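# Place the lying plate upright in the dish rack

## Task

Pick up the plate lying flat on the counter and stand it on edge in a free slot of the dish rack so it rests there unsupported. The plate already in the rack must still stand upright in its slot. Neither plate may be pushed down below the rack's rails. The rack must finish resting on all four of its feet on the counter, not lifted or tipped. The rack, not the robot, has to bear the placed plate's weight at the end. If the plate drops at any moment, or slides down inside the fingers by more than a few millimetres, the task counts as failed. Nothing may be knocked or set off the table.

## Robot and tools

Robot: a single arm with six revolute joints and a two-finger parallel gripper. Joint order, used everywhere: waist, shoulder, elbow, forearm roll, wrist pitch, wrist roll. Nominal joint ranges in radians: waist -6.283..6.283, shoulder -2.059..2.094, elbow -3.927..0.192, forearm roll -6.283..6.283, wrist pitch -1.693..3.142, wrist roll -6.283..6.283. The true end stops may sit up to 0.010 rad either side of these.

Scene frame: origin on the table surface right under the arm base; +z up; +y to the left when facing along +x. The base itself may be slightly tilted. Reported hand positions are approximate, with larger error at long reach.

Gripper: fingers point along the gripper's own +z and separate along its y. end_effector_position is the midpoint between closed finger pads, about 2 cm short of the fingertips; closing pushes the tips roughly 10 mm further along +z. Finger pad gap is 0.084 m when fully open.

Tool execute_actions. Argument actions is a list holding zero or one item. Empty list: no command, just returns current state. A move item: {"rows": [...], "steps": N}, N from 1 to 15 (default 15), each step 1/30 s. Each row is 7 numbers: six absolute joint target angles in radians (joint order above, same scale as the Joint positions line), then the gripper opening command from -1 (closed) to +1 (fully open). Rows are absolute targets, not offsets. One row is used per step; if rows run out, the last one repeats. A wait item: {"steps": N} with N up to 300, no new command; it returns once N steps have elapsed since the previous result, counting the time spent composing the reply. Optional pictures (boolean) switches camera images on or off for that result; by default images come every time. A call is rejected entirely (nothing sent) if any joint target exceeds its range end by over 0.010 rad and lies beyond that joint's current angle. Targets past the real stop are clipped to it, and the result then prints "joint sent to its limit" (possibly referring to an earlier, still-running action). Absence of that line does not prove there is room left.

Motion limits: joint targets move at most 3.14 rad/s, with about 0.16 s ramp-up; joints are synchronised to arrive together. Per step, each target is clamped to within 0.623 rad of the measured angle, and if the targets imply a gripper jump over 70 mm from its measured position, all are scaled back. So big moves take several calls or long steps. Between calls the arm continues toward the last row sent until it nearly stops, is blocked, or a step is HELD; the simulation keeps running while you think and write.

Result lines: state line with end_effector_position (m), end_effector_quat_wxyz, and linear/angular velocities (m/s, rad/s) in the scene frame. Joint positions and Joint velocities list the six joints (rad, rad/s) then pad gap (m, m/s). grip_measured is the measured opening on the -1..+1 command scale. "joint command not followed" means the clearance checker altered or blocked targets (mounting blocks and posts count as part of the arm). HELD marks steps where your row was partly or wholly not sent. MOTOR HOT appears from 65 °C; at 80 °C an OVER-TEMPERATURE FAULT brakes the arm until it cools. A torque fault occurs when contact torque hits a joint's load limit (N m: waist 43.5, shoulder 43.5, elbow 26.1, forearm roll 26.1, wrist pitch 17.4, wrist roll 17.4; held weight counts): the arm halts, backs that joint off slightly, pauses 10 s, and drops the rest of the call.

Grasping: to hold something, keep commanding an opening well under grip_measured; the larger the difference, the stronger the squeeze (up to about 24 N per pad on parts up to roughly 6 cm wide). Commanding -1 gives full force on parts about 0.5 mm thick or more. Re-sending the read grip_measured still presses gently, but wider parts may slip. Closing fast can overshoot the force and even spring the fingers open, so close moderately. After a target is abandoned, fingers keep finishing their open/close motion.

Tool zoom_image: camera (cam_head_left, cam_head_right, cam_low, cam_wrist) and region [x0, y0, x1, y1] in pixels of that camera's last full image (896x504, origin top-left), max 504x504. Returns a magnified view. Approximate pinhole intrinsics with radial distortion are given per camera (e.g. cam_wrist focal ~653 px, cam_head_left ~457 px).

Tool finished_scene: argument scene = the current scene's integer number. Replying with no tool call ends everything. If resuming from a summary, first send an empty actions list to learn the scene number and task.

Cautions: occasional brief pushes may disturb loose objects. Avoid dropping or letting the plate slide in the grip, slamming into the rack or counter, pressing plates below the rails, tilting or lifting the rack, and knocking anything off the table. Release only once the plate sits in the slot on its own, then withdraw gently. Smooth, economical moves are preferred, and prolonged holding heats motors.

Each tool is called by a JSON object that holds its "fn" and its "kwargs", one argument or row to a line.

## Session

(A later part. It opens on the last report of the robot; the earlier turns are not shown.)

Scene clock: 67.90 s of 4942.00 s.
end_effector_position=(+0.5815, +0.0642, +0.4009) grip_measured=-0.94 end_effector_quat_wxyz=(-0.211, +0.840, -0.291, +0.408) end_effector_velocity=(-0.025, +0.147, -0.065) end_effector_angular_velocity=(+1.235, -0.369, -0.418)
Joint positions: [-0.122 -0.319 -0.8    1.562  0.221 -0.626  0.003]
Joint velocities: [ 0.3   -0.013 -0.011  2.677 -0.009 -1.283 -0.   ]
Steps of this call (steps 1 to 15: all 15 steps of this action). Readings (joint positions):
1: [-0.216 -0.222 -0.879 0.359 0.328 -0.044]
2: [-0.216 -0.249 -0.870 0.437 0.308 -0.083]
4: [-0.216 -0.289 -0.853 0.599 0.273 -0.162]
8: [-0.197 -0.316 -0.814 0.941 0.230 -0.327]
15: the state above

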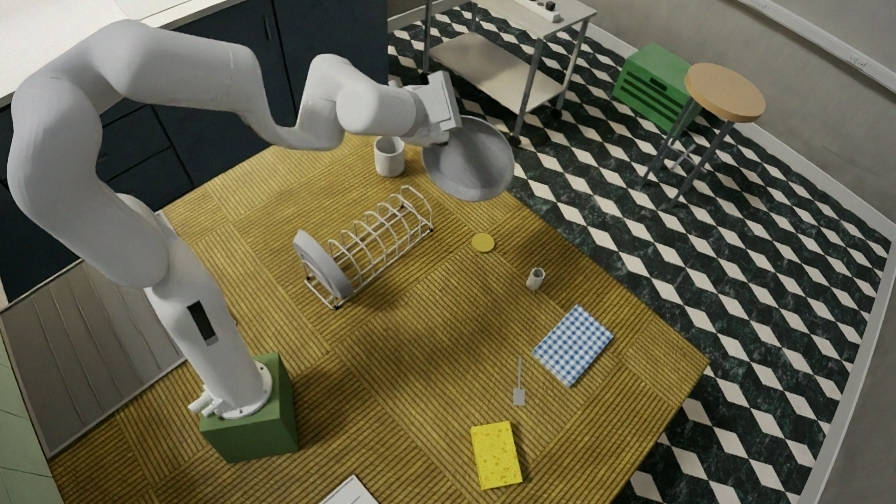

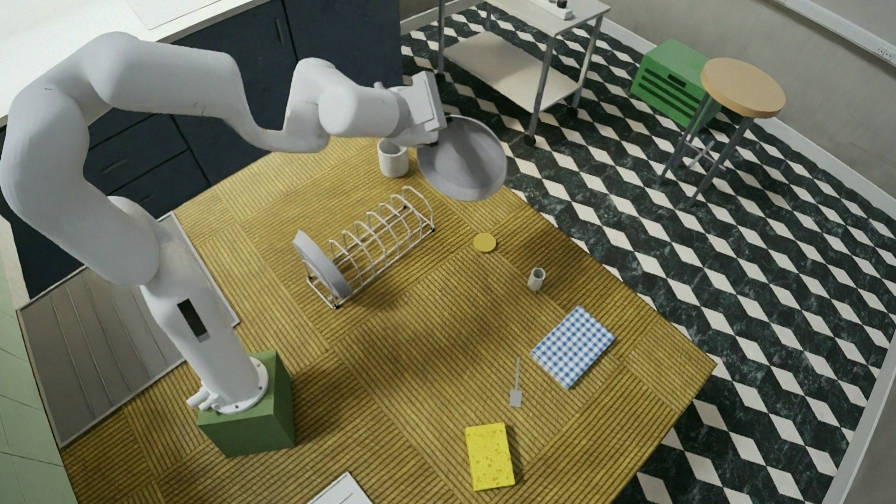

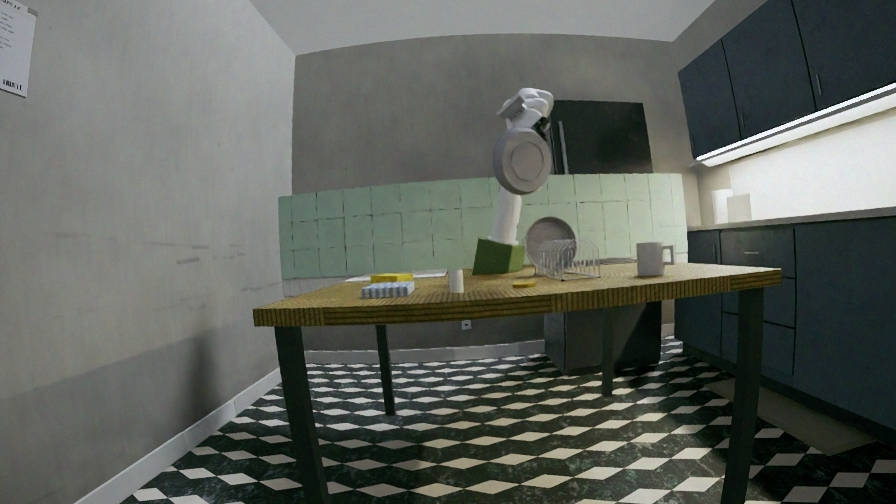

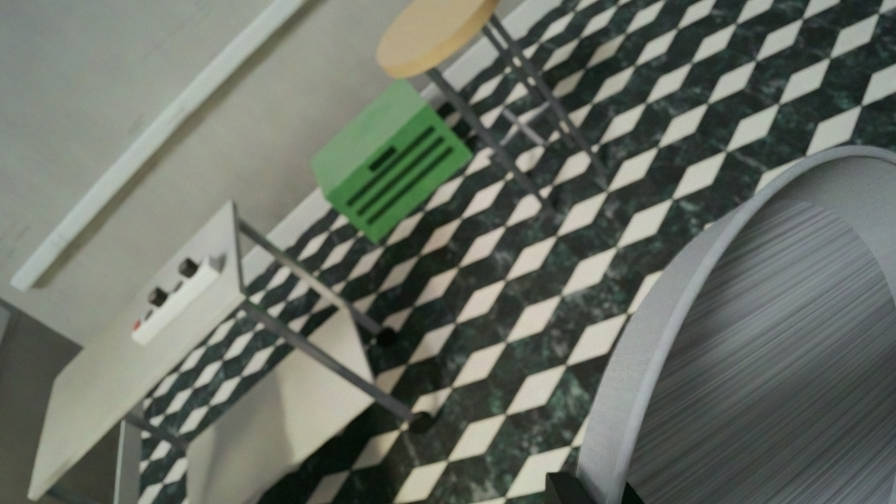

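{"fn": "execute_actions", "kwargs": {
  "actions": [
    {"rows":[[-0.075,-0.32,-0.8,1.98,0.22,-0.83,-1],[-0.07,-0.32,-0.8,2.05,0.22,-0.865,-1],[-0.06,-0.32,-0.8,2.14,0.22,-0.91,-1],[-0.05,-0.32,-0.8,2.24,0.22,-0.955,-1],[-0.04,-0.32,-0.795,2.34,0.22,-1.0,-1],[-0.03,-0.32,-0.79,2.44,0.22,-1.05,-1],[-0.02,-0.32,-0.785,2.54,0.22,-1.1,-1],[-0.01,-0.32,-0.78,2.64,0.22,-1.145,-1],[0,-0.32,-0.775,2.74,0.22,-1.195,-1],[0.01,-0.32,-0.77,2.84,0.22,-1.24,-1],[0.017,-0.32,-0.765,2.94,0.22,-1.29,-1],[0.023,-0.315,-0.76,3.04,0.225,-1.34,-1],[0.028,-0.31,-0.755,3.13,0.23,-1.385,-1],[0.031,-0.305,-0.75,3.21,0.24,-1.42,-1],[0.033,-0.3,-0.745,3.27,0.245,-1.452,-1]],"steps":15}
  ],
  "pictures": false
}}

{"fn": "execute_actions", "kwargs": {
  "actions": [
    {"rows":[[0.033,-0.3,-0.745,3.27,0.245,-1.452,-1],[0.033,-0.3,-0.745,3.27,0.245,-1.452,-1],[0.034,-0.294,-0.741,3.27,0.254,-1.452,-1],[0.034,-0.288,-0.736,3.27,0.263,-1.452,-1],[0.035,-0.282,-0.732,3.272,0.272,-1.452,-1]],"steps":15}
  ],
  "pictures": false
}}

{"fn": "execute_actions", "kwargs": {
  "actions": [
    {"steps":15}
  ]
}}

{"fn": "zoom_image", "kwargs": {
  "camera": "cam_head_left",
  "region": [280, 80, 520, 320]
}}

Scene clock: 72.30 s of 4942.00 s.
end_effector_position=(+0.5545, +0.1386, +0.3496) grip_measured=-0.94 end_effector_quat_wxyz=(-0.378, +0.670, -0.513, +0.381) end_effector_velocity=(-0.071, +0.125, -0.128) end_effector_angular_velocity=(+1.047, +0.061, -0.920)
Joint positions: [ 0.012 -0.319 -0.766  2.909  0.221 -1.276  0.003]
Joint velocities: [ 0.199  0.032  0.151  2.798  0.04  -1.349 -0.   ]
Steps of this call (steps 1 to 30: the robot went on to your last target; steps 31 to 117: nothing new was sent; steps 118 to 132: all 15 steps of this action). Readings (joint positions):
118: [-0.080 -0.320 -0.800 1.940 0.220 -0.810]
119: [-0.079 -0.320 -0.800 1.946 0.220 -0.814]
121: [-0.074 -0.320 -0.801 2.004 0.220 -0.843]
125: [-0.047 -0.320 -0.799 2.271 0.220 -0.970]
132: the state above

Scene clock: 72.80 s of 4942.00 s.
end_effector_position=(+0.5487, +0.1489, +0.3206) grip_measured=-0.94 end_effector_quat_wxyz=(-0.390, +0.612, -0.580, +0.369) end_effector_velocity=(-0.002, -0.000, -0.004) end_effector_angular_velocity=(+0.003, +0.009, -0.004)
Joint positions: [ 0.035 -0.283 -0.733  3.271  0.272 -1.452  0.003]
Joint velocities: [ 0.002  0.002  0.006  0.007 -0.001 -0.001 -0.   ]
Steps of this call (steps 1 to 15: all 15 steps of this action). Readings (joint positions):
1: [0.018 -0.317 -0.761 3.001 0.223 -1.320]
2: [0.024 -0.314 -0.756 3.085 0.227 -1.361]
4: [0.031 -0.304 -0.748 3.210 0.240 -1.422]
8: [0.035 -0.282 -0.732 3.268 0.269 -1.451]
15: the state above

Scene clock: 73.30 s of 4942.00 s.
end_effector_position=(+0.5483, +0.1488, +0.3199) grip_measured=-0.94 end_effector_quat_wxyz=(-0.390, +0.612, -0.581, +0.368) end_effector_velocity=(-0.000, -0.000, -0.000) end_effector_angular_velocity=(-0.000, +0.001, -0.000)
Joint positions: [ 0.035 -0.282 -0.732  3.272  0.272 -1.452  0.003]
Joint velocities: [ 0.     0.     0.001  0.     0.    -0.     0.   ]
Steps of this call (steps 1 to 15: the robot went on to your last target). Readings (joint positions):
1: [0.035 -0.282 -0.733 3.271 0.272 -1.452]
2: [0.035 -0.282 -0.732 3.271 0.272 -1.452]
4: [0.035 -0.282 -0.732 3.272 0.272 -1.452]
8: [0.035 -0.282 -0.732 3.272 0.272 -1.452]
15: the state above
The arm was judged still, so your last target was given up. Only a new action makes it travel on or press farther. Fingers that are still opening or closing keep moving.

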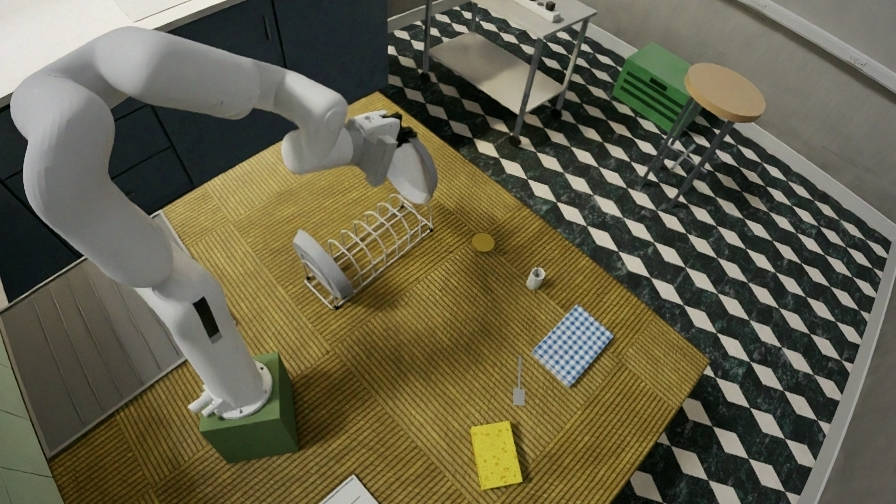

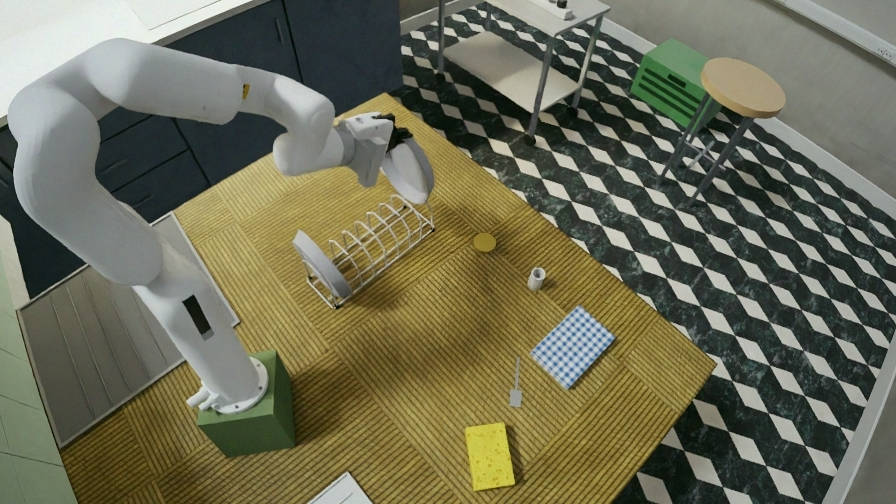

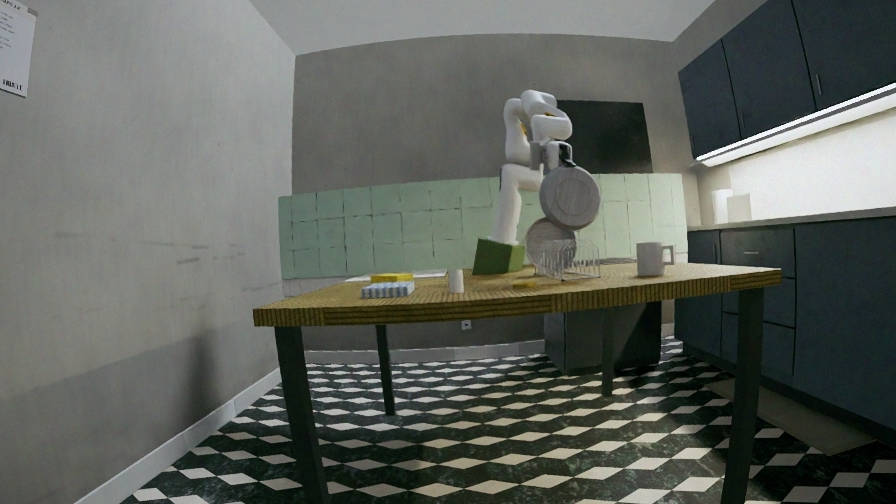

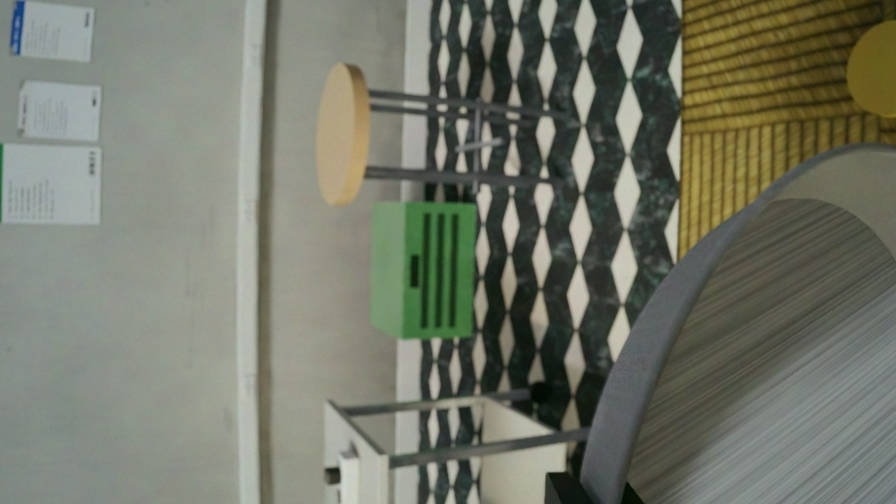

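Region (280, 80, 520, 320) of cam_head_left's 896x504 image, scaled by 2.100, with more detail than that image has.

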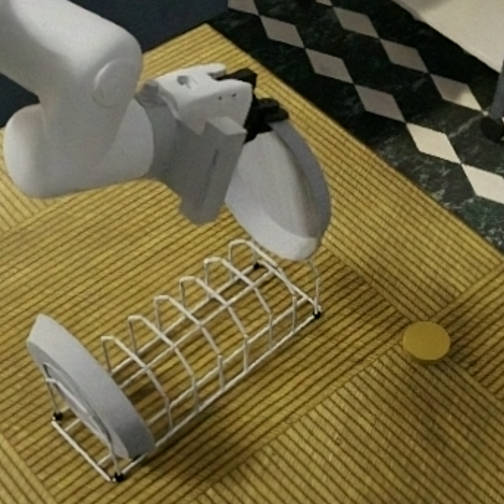

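{"fn": "execute_actions", "kwargs": {
  "actions": [
    {"rows":[[0.037,-0.275,-0.729,3.274,0.282,-1.452,-1],[0.039,-0.268,-0.725,3.275,0.292,-1.452,-1],[0.041,-0.261,-0.722,3.277,0.302,-1.452,-1],[0.043,-0.254,-0.718,3.279,0.312,-1.452,-1],[0.045,-0.247,-0.715,3.28,0.322,-1.452,-1],[0.047,-0.24,-0.712,3.282,0.332,-1.452,-1],[0.049,-0.233,-0.708,3.284,0.343,-1.452,-1],[0.051,-0.226,-0.705,3.285,0.353,-1.452,-1]],"steps":15}
  ]
}}

{"fn": "zoom_image", "kwargs": {
  "camera": "cam_head_left",
  "region": [350, 130, 470, 250]
}}

{"fn": "zoom_image", "kwargs": {
  "camera": "cam_low",
  "region": [500, 150, 640, 290]
}}

Scene clock: 77.03 s of 4942.00 s.
end_effector_position=(+0.5489, +0.1489, +0.2925) grip_measured=-0.94 end_effector_quat_wxyz=(-0.390, +0.612, -0.583, +0.366) end_effector_velocity=(+0.005, +0.003, +0.010) end_effector_angular_velocity=(+0.004, -0.023, +0.004)
Joint positions: [ 0.051 -0.226 -0.705  3.285  0.353 -1.452  0.003]
Joint velocities: [ 0.    -0.007 -0.011  0.     0.006 -0.    -0.   ]
Steps of this call (steps 1 to 90: nothing new was sent; then 0.23 s passed at rest; steps 91 to 105: all 15 steps of this action). Readings (joint positions):
91: [0.035 -0.282 -0.732 3.272 0.272 -1.452]
92: [0.036 -0.280 -0.732 3.273 0.275 -1.452]
94: [0.038 -0.271 -0.728 3.275 0.290 -1.452]
98: [0.046 -0.242 -0.712 3.281 0.328 -1.452]
105: the state above

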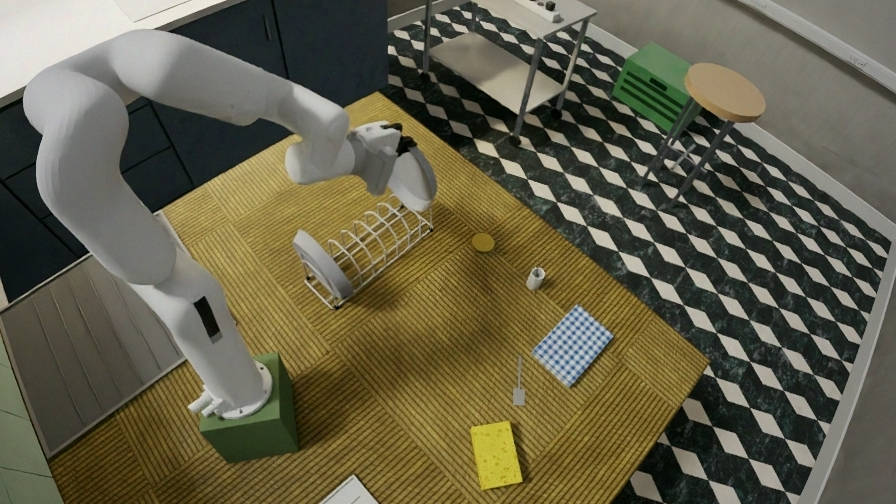

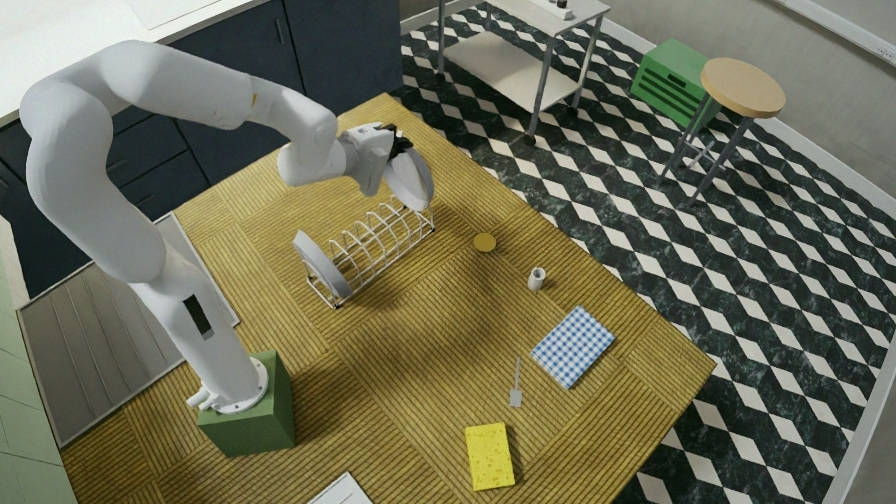

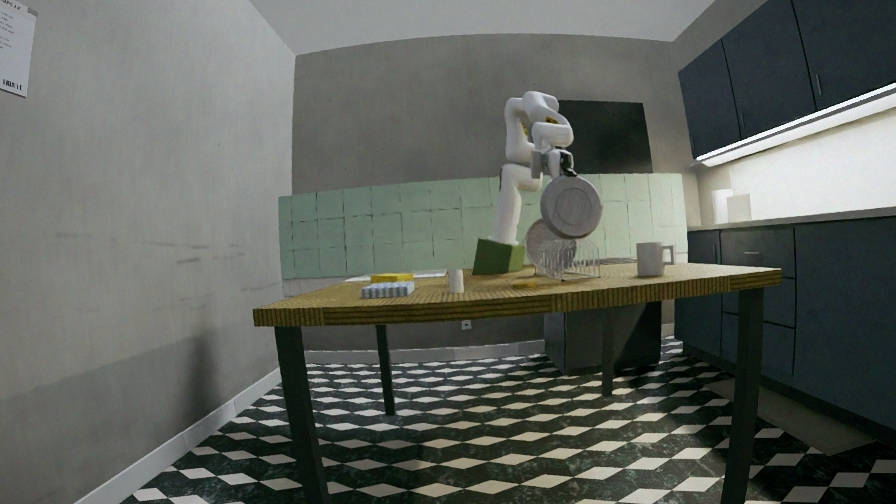

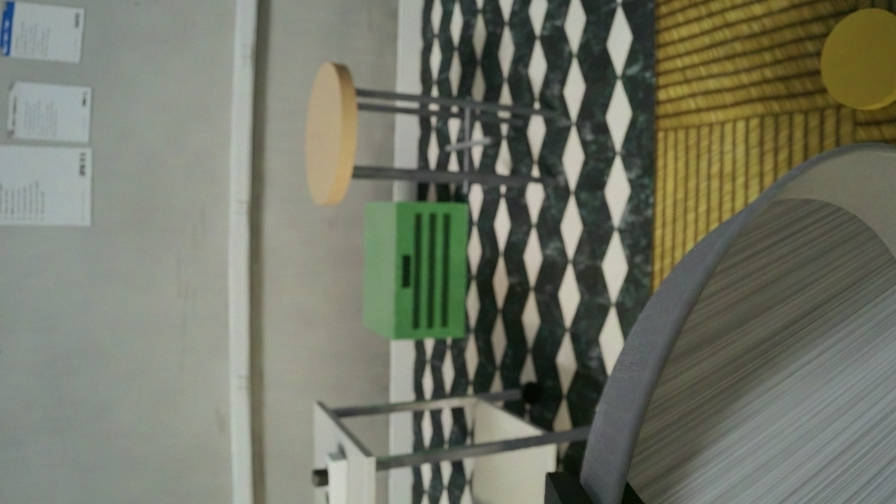

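Region (350, 130, 470, 250) of cam_head_left's 896x504 image, scaled by 4.200, with more detail than that image has.

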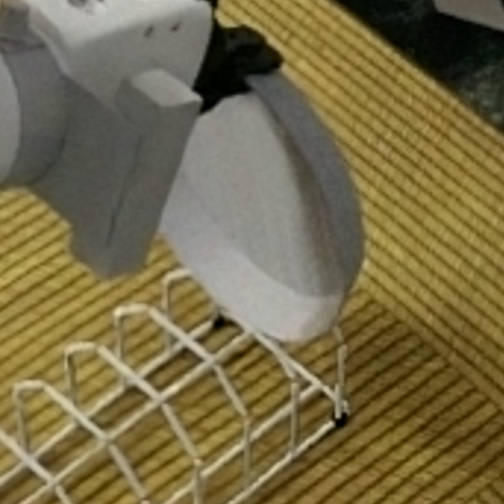

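Region (500, 150, 640, 290) of cam_low's 896x504 image, scaled by 3.600, with more detail than that image has.

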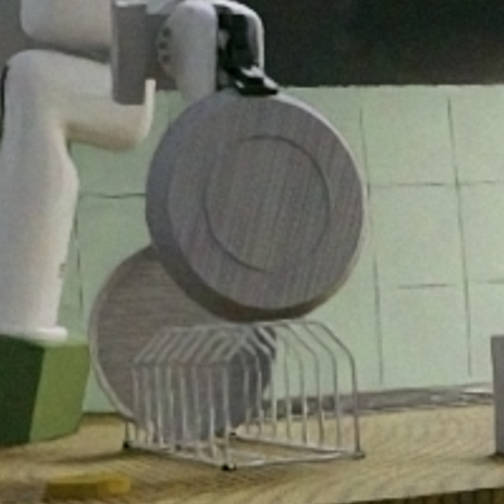

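{"fn": "execute_actions", "kwargs": {
  "actions": [
    {"rows":[[0.056,-0.222,-0.709,3.285,0.353,-1.452,-1],[0.062,-0.218,-0.713,3.285,0.353,-1.452,-1],[0.068,-0.213,-0.718,3.285,0.353,-1.452,-1],[0.073,-0.209,-0.722,3.285,0.353,-1.452,-1],[0.073,-0.209,-0.722,3.285,0.353,-1.452,-1],[0.074,-0.205,-0.72,3.286,0.359,-1.452,-1],[0.075,-0.201,-0.719,3.287,0.365,-1.452,-1],[0.077,-0.197,-0.717,3.287,0.371,-1.452,-1],[0.078,-0.193,-0.715,3.288,0.377,-1.452,-1],[0.079,-0.188,-0.713,3.289,0.384,-1.452,-1],[0.08,-0.184,-0.712,3.29,0.39,-1.452,-1],[0.081,-0.18,-0.71,3.291,0.396,-1.452,-1]],"steps":15}
  ],
  "pictures": false
}}

{"fn": "execute_actions", "kwargs": {
  "actions": [
    {"steps":12}
  ]
}}

{"fn": "zoom_image", "kwargs": {
  "camera": "cam_head_left",
  "region": [350, 130, 470, 250]
}}

{"fn": "zoom_image", "kwargs": {
  "camera": "cam_low",
  "region": [500, 150, 640, 290]
}}

Scene clock: 82.70 s of 4942.00 s.
end_effector_position=(+0.5555, +0.1627, +0.2838) grip_measured=-0.87 end_effector_quat_wxyz=(-0.400, +0.614, -0.575, +0.364) end_effector_velocity=(-0.017, -0.007, -0.042) end_effector_angular_velocity=(-0.010, +0.065, -0.010)
Joint positions: [ 0.08  -0.186 -0.719  3.291  0.399 -1.452  0.006]
Joint velocities: [0.012 0.043 0.049 0.006 0.026 0.002 0.009]
Steps of this call (steps 1 to 15: the robot went on to your last target; steps 16 to 100: nothing new was sent; then 1.83 s passed at rest; steps 101 to 115: all 15 steps of this action). Readings (joint positions):
101: [0.051 -0.226 -0.705 3.285 0.353 -1.452]
102: [0.052 -0.225 -0.706 3.285 0.353 -1.452]
104: [0.060 -0.219 -0.713 3.285 0.353 -1.452]
108: [0.073 -0.207 -0.723 3.286 0.360 -1.452]
115: the state above

Scene clock: 83.10 s of 4942.00 s.
end_effector_position=(+0.5556, +0.1629, +0.2820) grip_measured=-0.86 end_effector_quat_wxyz=(-0.399, +0.615, -0.575, +0.363) end_effector_velocity=(+0.002, +0.001, -0.000) end_effector_angular_velocity=(+0.001, -0.002, +0.001)
Joint positions: [ 0.081 -0.181 -0.72   3.291  0.399 -1.452  0.006]
Joint velocities: [ 0.001  0.006 -0.006  0.     0.002 -0.     0.   ]
Steps of this call (steps 1 to 12: the robot went on to your last target). Readings (joint positions):
1: [0.080 -0.185 -0.717 3.291 0.400 -1.452]
2: [0.080 -0.184 -0.717 3.291 0.400 -1.452]
4: [0.080 -0.184 -0.718 3.291 0.399 -1.452]
8: [0.081 -0.182 -0.719 3.291 0.399 -1.452]
12: the state above

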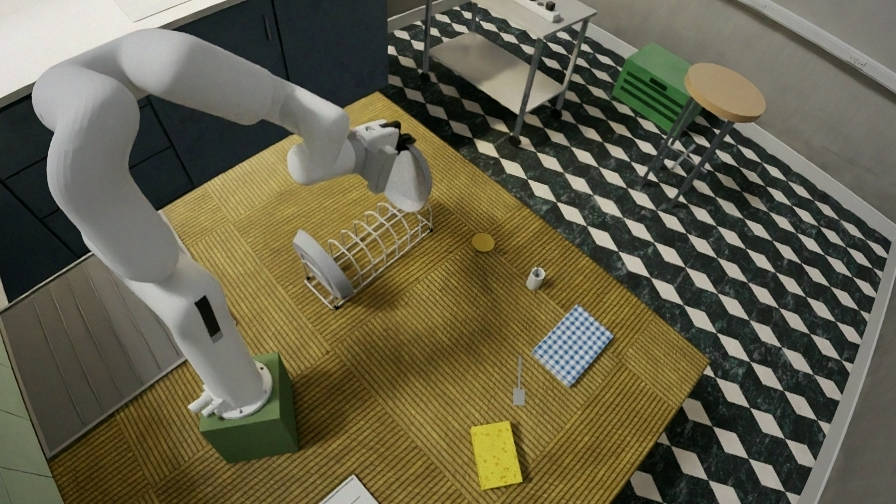

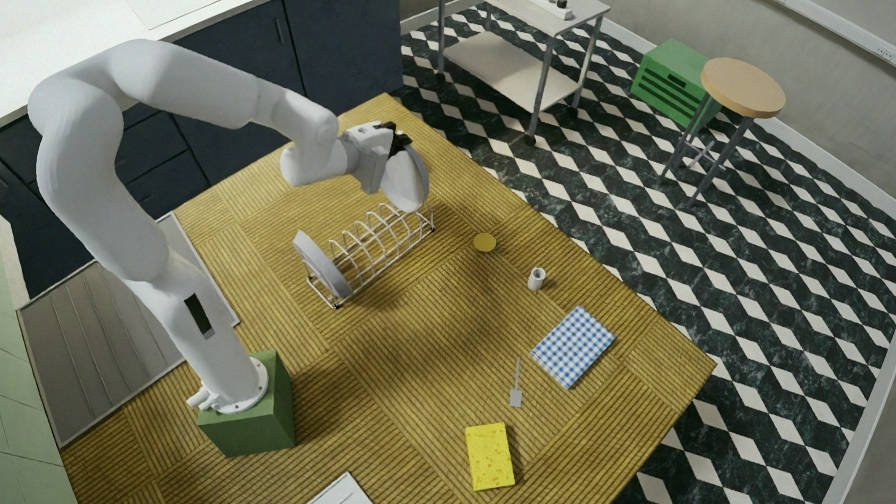

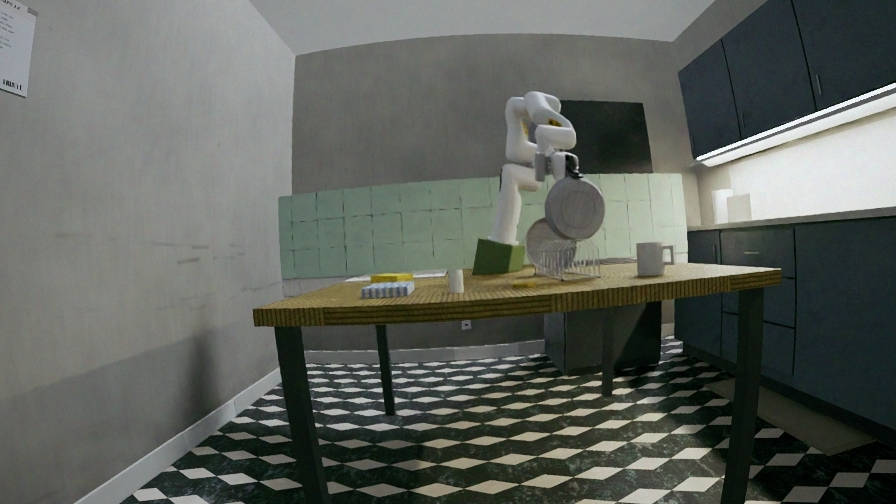

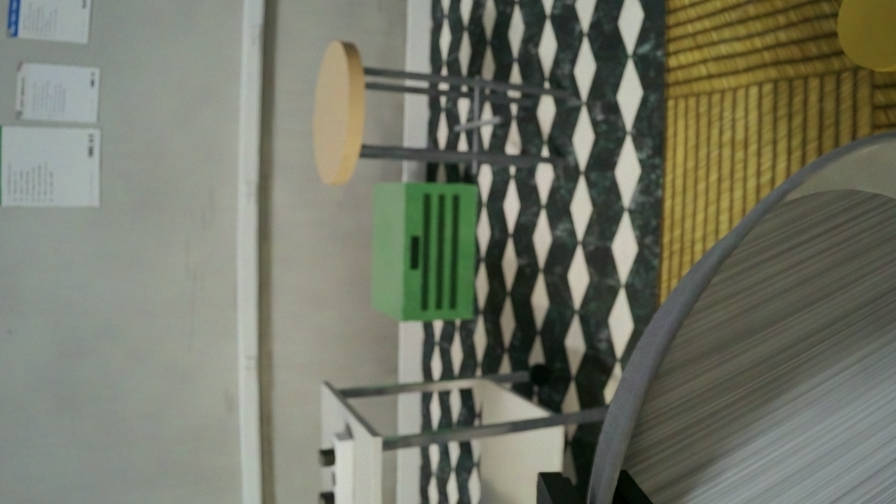

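Region (350, 130, 470, 250) of cam_head_left's 896x504 image, scaled by 4.200, with more detail than that image has.

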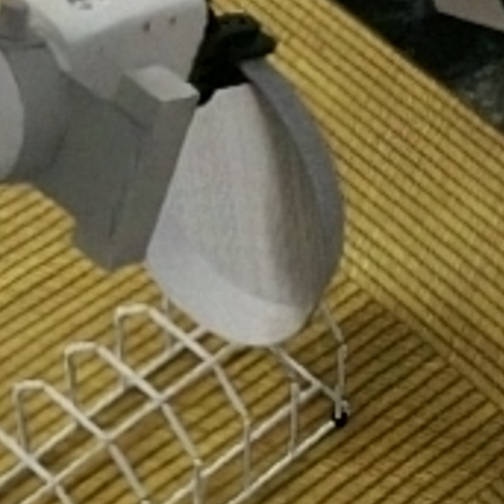

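Region (500, 150, 640, 290) of cam_low's 896x504 image, scaled by 3.600, with more detail than that image has.

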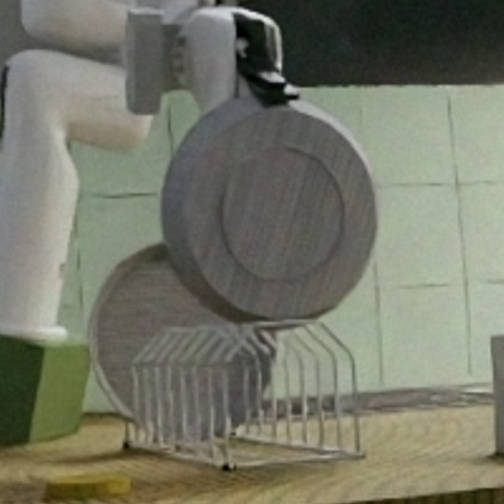

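{"fn": "execute_actions", "kwargs": {
  "actions": [
    {"rows":[[0.08,-0.185,-0.72,3.29,0.392,-1.452,-1],[0.079,-0.19,-0.721,3.289,0.384,-1.452,-1],[0.077,-0.195,-0.722,3.288,0.376,-1.452,-1],[0.076,-0.2,-0.723,3.287,0.368,-1.452,-1],[0.074,-0.205,-0.724,3.286,0.36,-1.452,-1],[0.073,-0.21,-0.725,3.285,0.352,-1.452,-1],[0.072,-0.215,-0.726,3.284,0.344,-1.452,-1],[0.071,-0.219,-0.727,3.283,0.338,-1.452,-1]],"steps":15}
  ],
  "pictures": false
}}

{"fn": "execute_actions", "kwargs": {
  "actions": [
    {"rows":[[0.071,-0.214,-0.733,3.283,0.338,-1.452,-1],[0.071,-0.208,-0.738,3.283,0.338,-1.452,-1],[0.071,-0.202,-0.744,3.283,0.338,-1.452,-1],[0.071,-0.196,-0.75,3.283,0.338,-1.452,-1],[0.071,-0.19,-0.756,3.283,0.338,-1.452,-1],[0.071,-0.184,-0.762,3.283,0.338,-1.452,-1]],"steps":15}
  ]
}}

{"fn": "zoom_image", "kwargs": {
  "camera": "cam_head_left",
  "region": [350, 130, 470, 250]
}}

{"fn": "zoom_image", "kwargs": {
  "camera": "cam_low",
  "region": [500, 150, 640, 290]
}}

Scene clock: 87.97 s of 4942.00 s.
end_effector_position=(+0.5487, +0.1605, +0.2893) grip_measured=-0.93 end_effector_quat_wxyz=(-0.389, +0.621, -0.580, +0.357) end_effector_velocity=(+0.017, +0.006, +0.028) end_effector_angular_velocity=(+0.011, -0.067, +0.007)
Joint positions: [ 0.072 -0.215 -0.722  3.283  0.335 -1.452  0.003]
Joint velocities: [-0.005 -0.016 -0.033  0.     0.02  -0.001 -0.003]
Steps of this call (steps 1 to 15: the robot went on to your last target; steps 16 to 100: nothing new was sent; then 1.03 s passed at rest; steps 101 to 115: all 15 steps of this action). Readings (joint positions):
101: [0.081 -0.180 -0.721 3.291 0.400 -1.452]
102: [0.081 -0.181 -0.722 3.291 0.398 -1.452]
104: [0.079 -0.186 -0.723 3.289 0.385 -1.452]
108: [0.075 -0.204 -0.720 3.285 0.351 -1.452]
115: the state above

Scene clock: 88.47 s of 4942.00 s.
end_effector_position=(+0.5608, +0.1633, +0.2923) grip_measured=-0.92 end_effector_quat_wxyz=(-0.393, +0.619, -0.578, +0.360) end_effector_velocity=(+0.000, +0.001, +0.001) end_effector_angular_velocity=(+0.000, -0.003, +0.001)
Joint positions: [ 0.071 -0.184 -0.762  3.283  0.338 -1.452  0.004]
Joint velocities: [ 0.001 -0.001 -0.001 -0.     0.001  0.    -0.   ]
Steps of this call (steps 1 to 15: all 15 steps of this action). Readings (joint positions):
1: [0.072 -0.216 -0.723 3.283 0.336 -1.452]
2: [0.072 -0.215 -0.726 3.283 0.336 -1.452]
4: [0.071 -0.207 -0.735 3.283 0.337 -1.452]
8: [0.071 -0.187 -0.758 3.283 0.338 -1.452]
15: the state above

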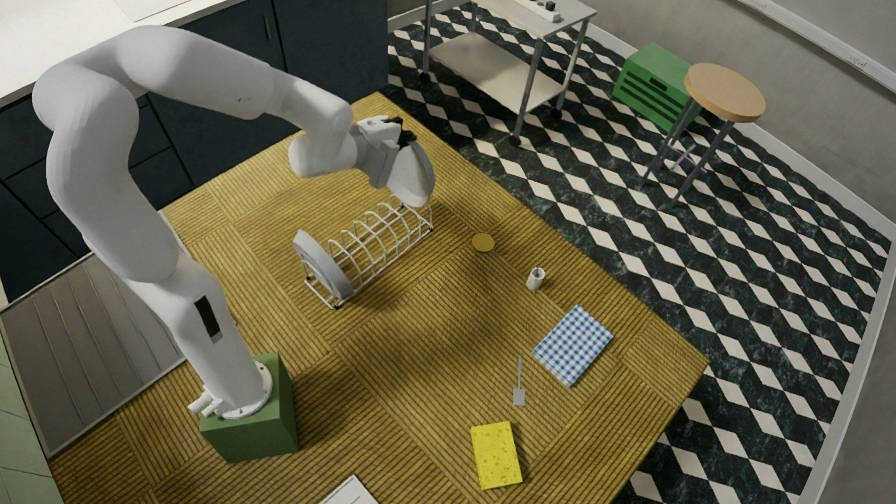

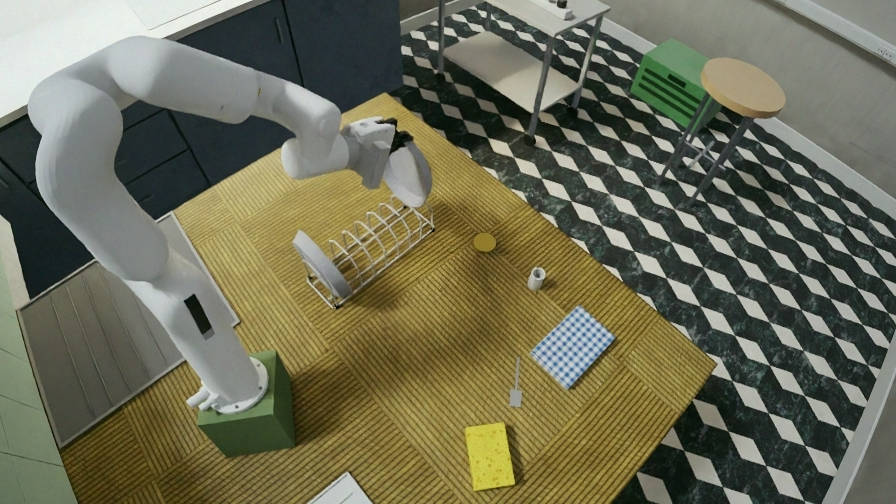

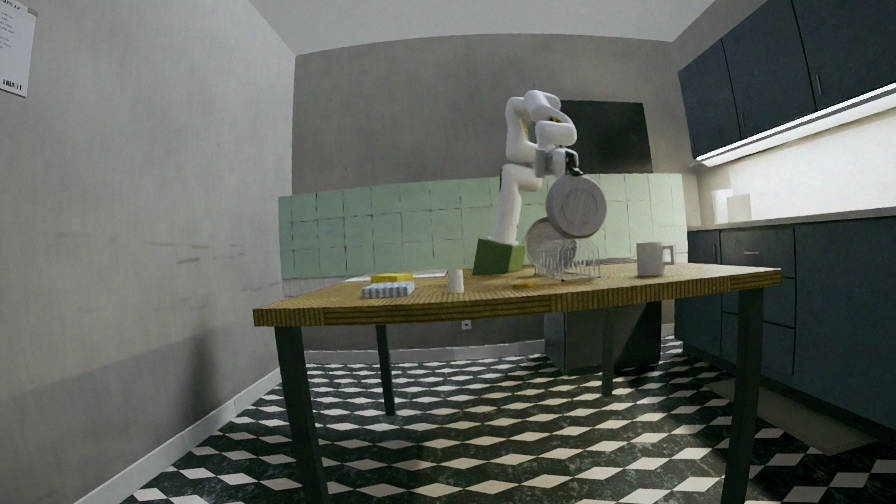

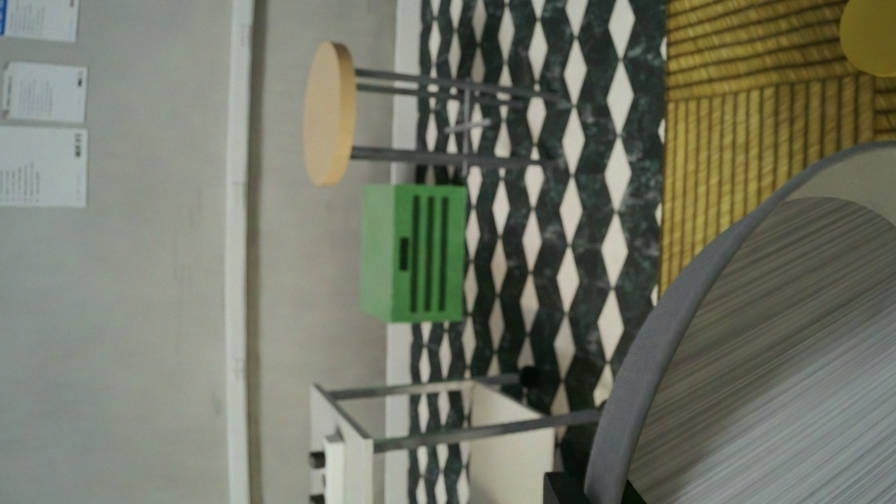

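Region (350, 130, 470, 250) of cam_head_left's 896x504 image, scaled by 4.200, with more detail than that image has.

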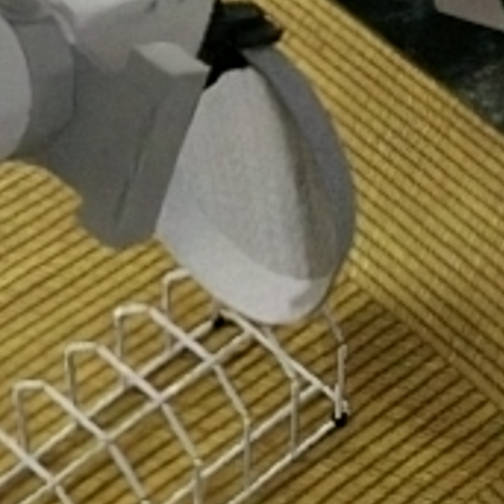

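Region (500, 150, 640, 290) of cam_low's 896x504 image, scaled by 3.600, with more detail than that image has.

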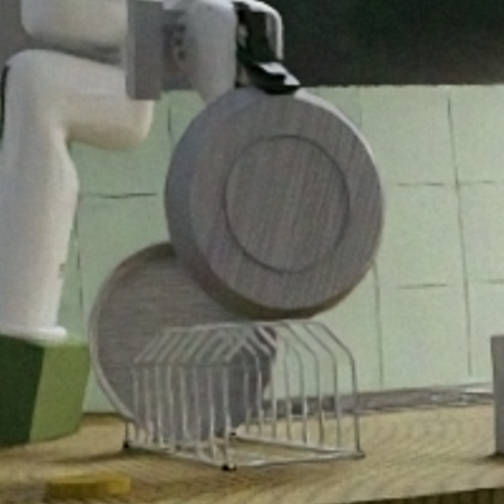

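{"fn": "execute_actions", "kwargs": {
  "actions": [
    {"rows":[[0.0716,-0.1818,-0.761,3.2835,0.341,-1.452,-1],[0.0722,-0.1797,-0.76,3.284,0.3443,-1.452,-1],[0.0729,-0.1775,-0.759,3.2844,0.3475,-1.452,-1],[0.0735,-0.1753,-0.758,3.285,0.3507,-1.452,-1],[0.0741,-0.1731,-0.7572,3.2853,0.3538,-1.452,-1],[0.0747,-0.171,-0.7563,3.2858,0.357,-1.452,-1],[0.0753,-0.1688,-0.7553,3.2863,0.3602,-1.452,-1],[0.076,-0.1666,-0.7544,3.2868,0.3634,-1.452,-1],[0.0766,-0.1645,-0.7534,3.2872,0.3665,-1.452,-1],[0.0772,-0.1623,-0.7525,3.2877,0.3697,-1.452,-1],[0.0778,-0.16,-0.7515,3.288,0.373,-1.452,-1],[0.0784,-0.158,-0.7506,3.2886,0.376,-1.452,-1]],"steps":15}
  ],
  "pictures": false
}}

{"fn": "execute_actions", "kwargs": {
  "actions": [
    {"steps":12}
  ]
}}

{"fn": "zoom_image", "kwargs": {
  "camera": "cam_head_left",
  "region": [350, 130, 470, 250]
}}

{"fn": "zoom_image", "kwargs": {
  "camera": "cam_low",
  "region": [500, 150, 640, 290]
}}

Scene clock: 94.20 s of 4942.00 s.
end_effector_position=(+0.5637, +0.1647, +0.2851) grip_measured=-0.87 end_effector_quat_wxyz=(-0.398, +0.616, -0.576, +0.362) end_effector_velocity=(-0.003, -0.001, -0.011) end_effector_angular_velocity=(-0.000, +0.010, -0.002)
Joint positions: [ 0.078 -0.162 -0.756  3.289  0.378 -1.452  0.006]
Joint velocities: [0.005 0.016 0.013 0.004 0.019 0.    0.003]
Steps of this call (steps 1 to 15: the robot went on to your last target; steps 16 to 100: nothing new was sent; then 1.90 s passed at rest; steps 101 to 115: all 15 steps of this action). Readings (joint positions):
101: [0.071 -0.184 -0.762 3.283 0.338 -1.452]
102: [0.071 -0.183 -0.762 3.283 0.339 -1.452]
104: [0.072 -0.181 -0.762 3.284 0.345 -1.452]
108: [0.074 -0.174 -0.761 3.286 0.359 -1.452]
115: the state above

Scene clock: 94.60 s of 4942.00 s.
end_effector_position=(+0.5631, +0.1645, +0.2833) grip_measured=-0.86 end_effector_quat_wxyz=(-0.396, +0.617, -0.576, +0.361) end_effector_velocity=(+0.001, +0.001, -0.001) end_effector_angular_velocity=(-0.000, +0.002, +0.001)
Joint positions: [ 0.078 -0.159 -0.756  3.289  0.377 -1.452  0.006]
Joint velocities: [ 0.001  0.005 -0.005 -0.    -0.003  0.     0.   ]
Steps of this call (steps 1 to 12: the robot went on to your last target). Readings (joint positions):
1: [0.078 -0.161 -0.756 3.289 0.379 -1.452]
2: [0.078 -0.161 -0.756 3.289 0.379 -1.452]
4: [0.078 -0.161 -0.755 3.289 0.378 -1.452]
8: [0.078 -0.160 -0.755 3.289 0.378 -1.452]
12: the state above

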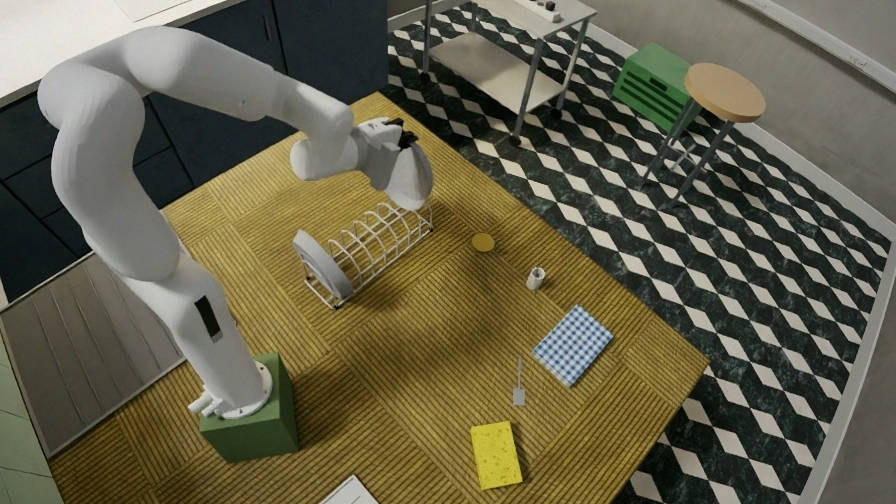

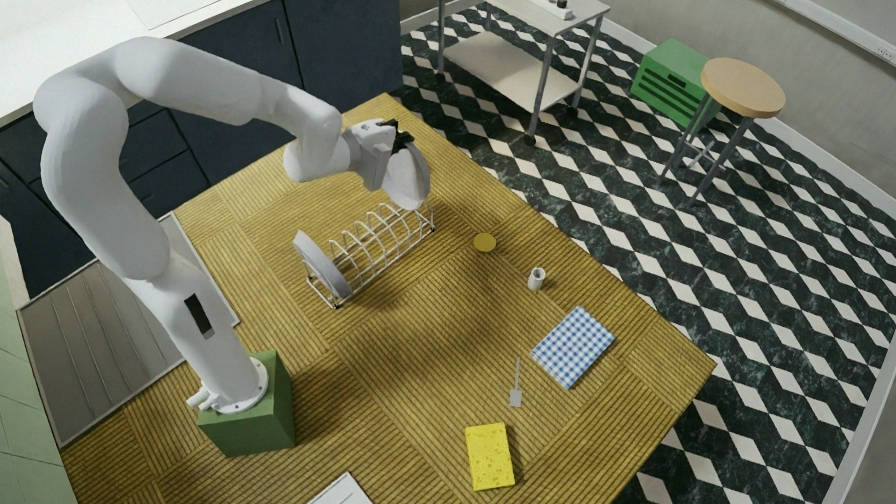

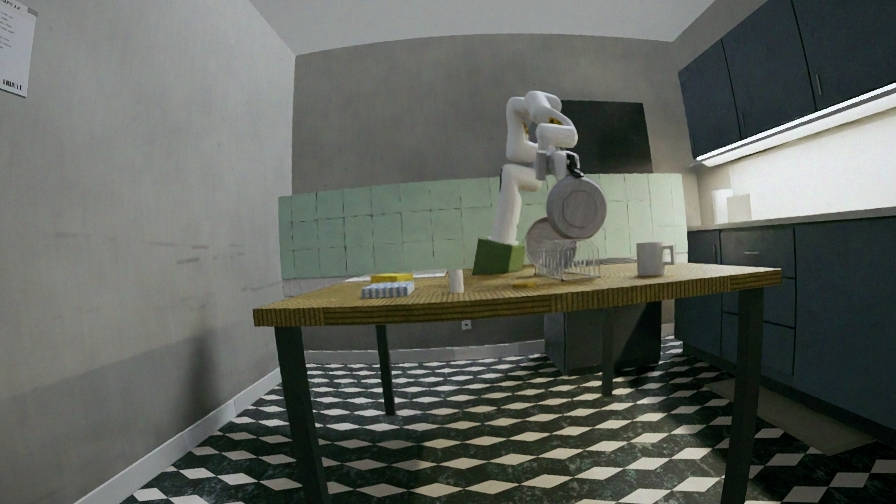

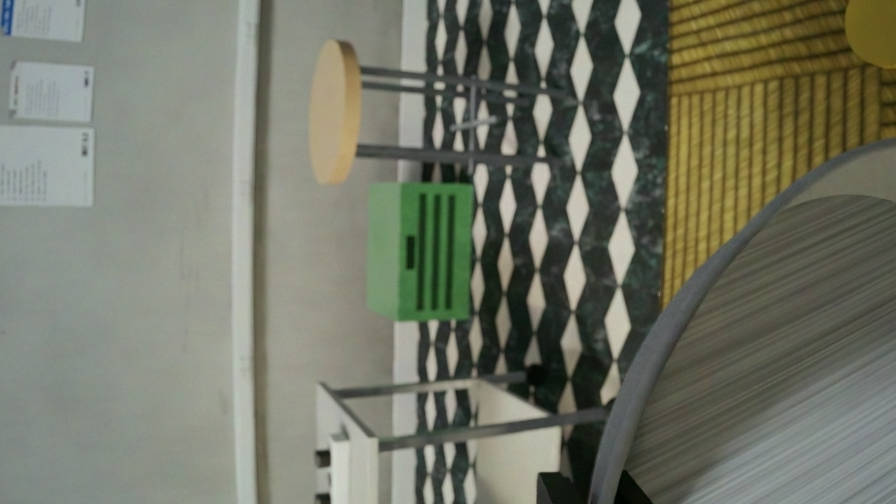

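Region (350, 130, 470, 250) of cam_head_left's 896x504 image, scaled by 4.200, with more detail than that image has.

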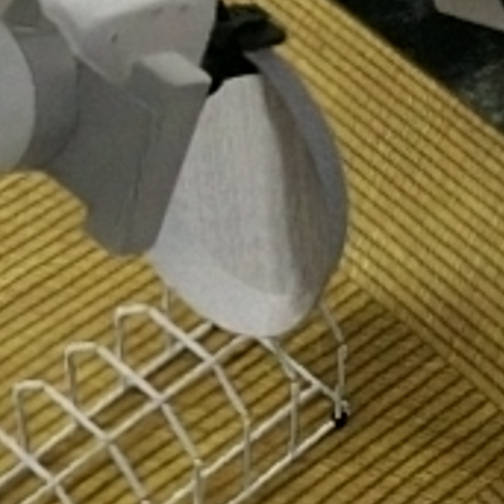

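Region (500, 150, 640, 290) of cam_low's 896x504 image, scaled by 3.600, with more detail than that image has.

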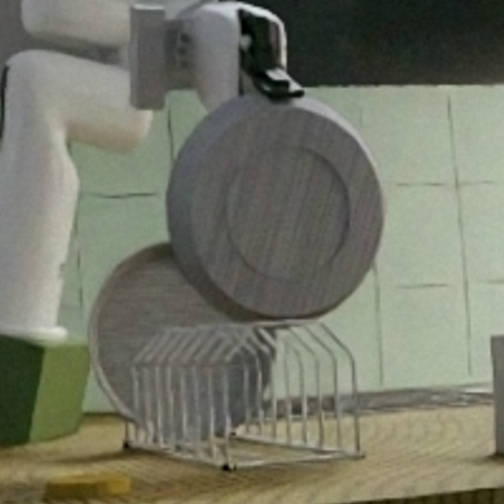

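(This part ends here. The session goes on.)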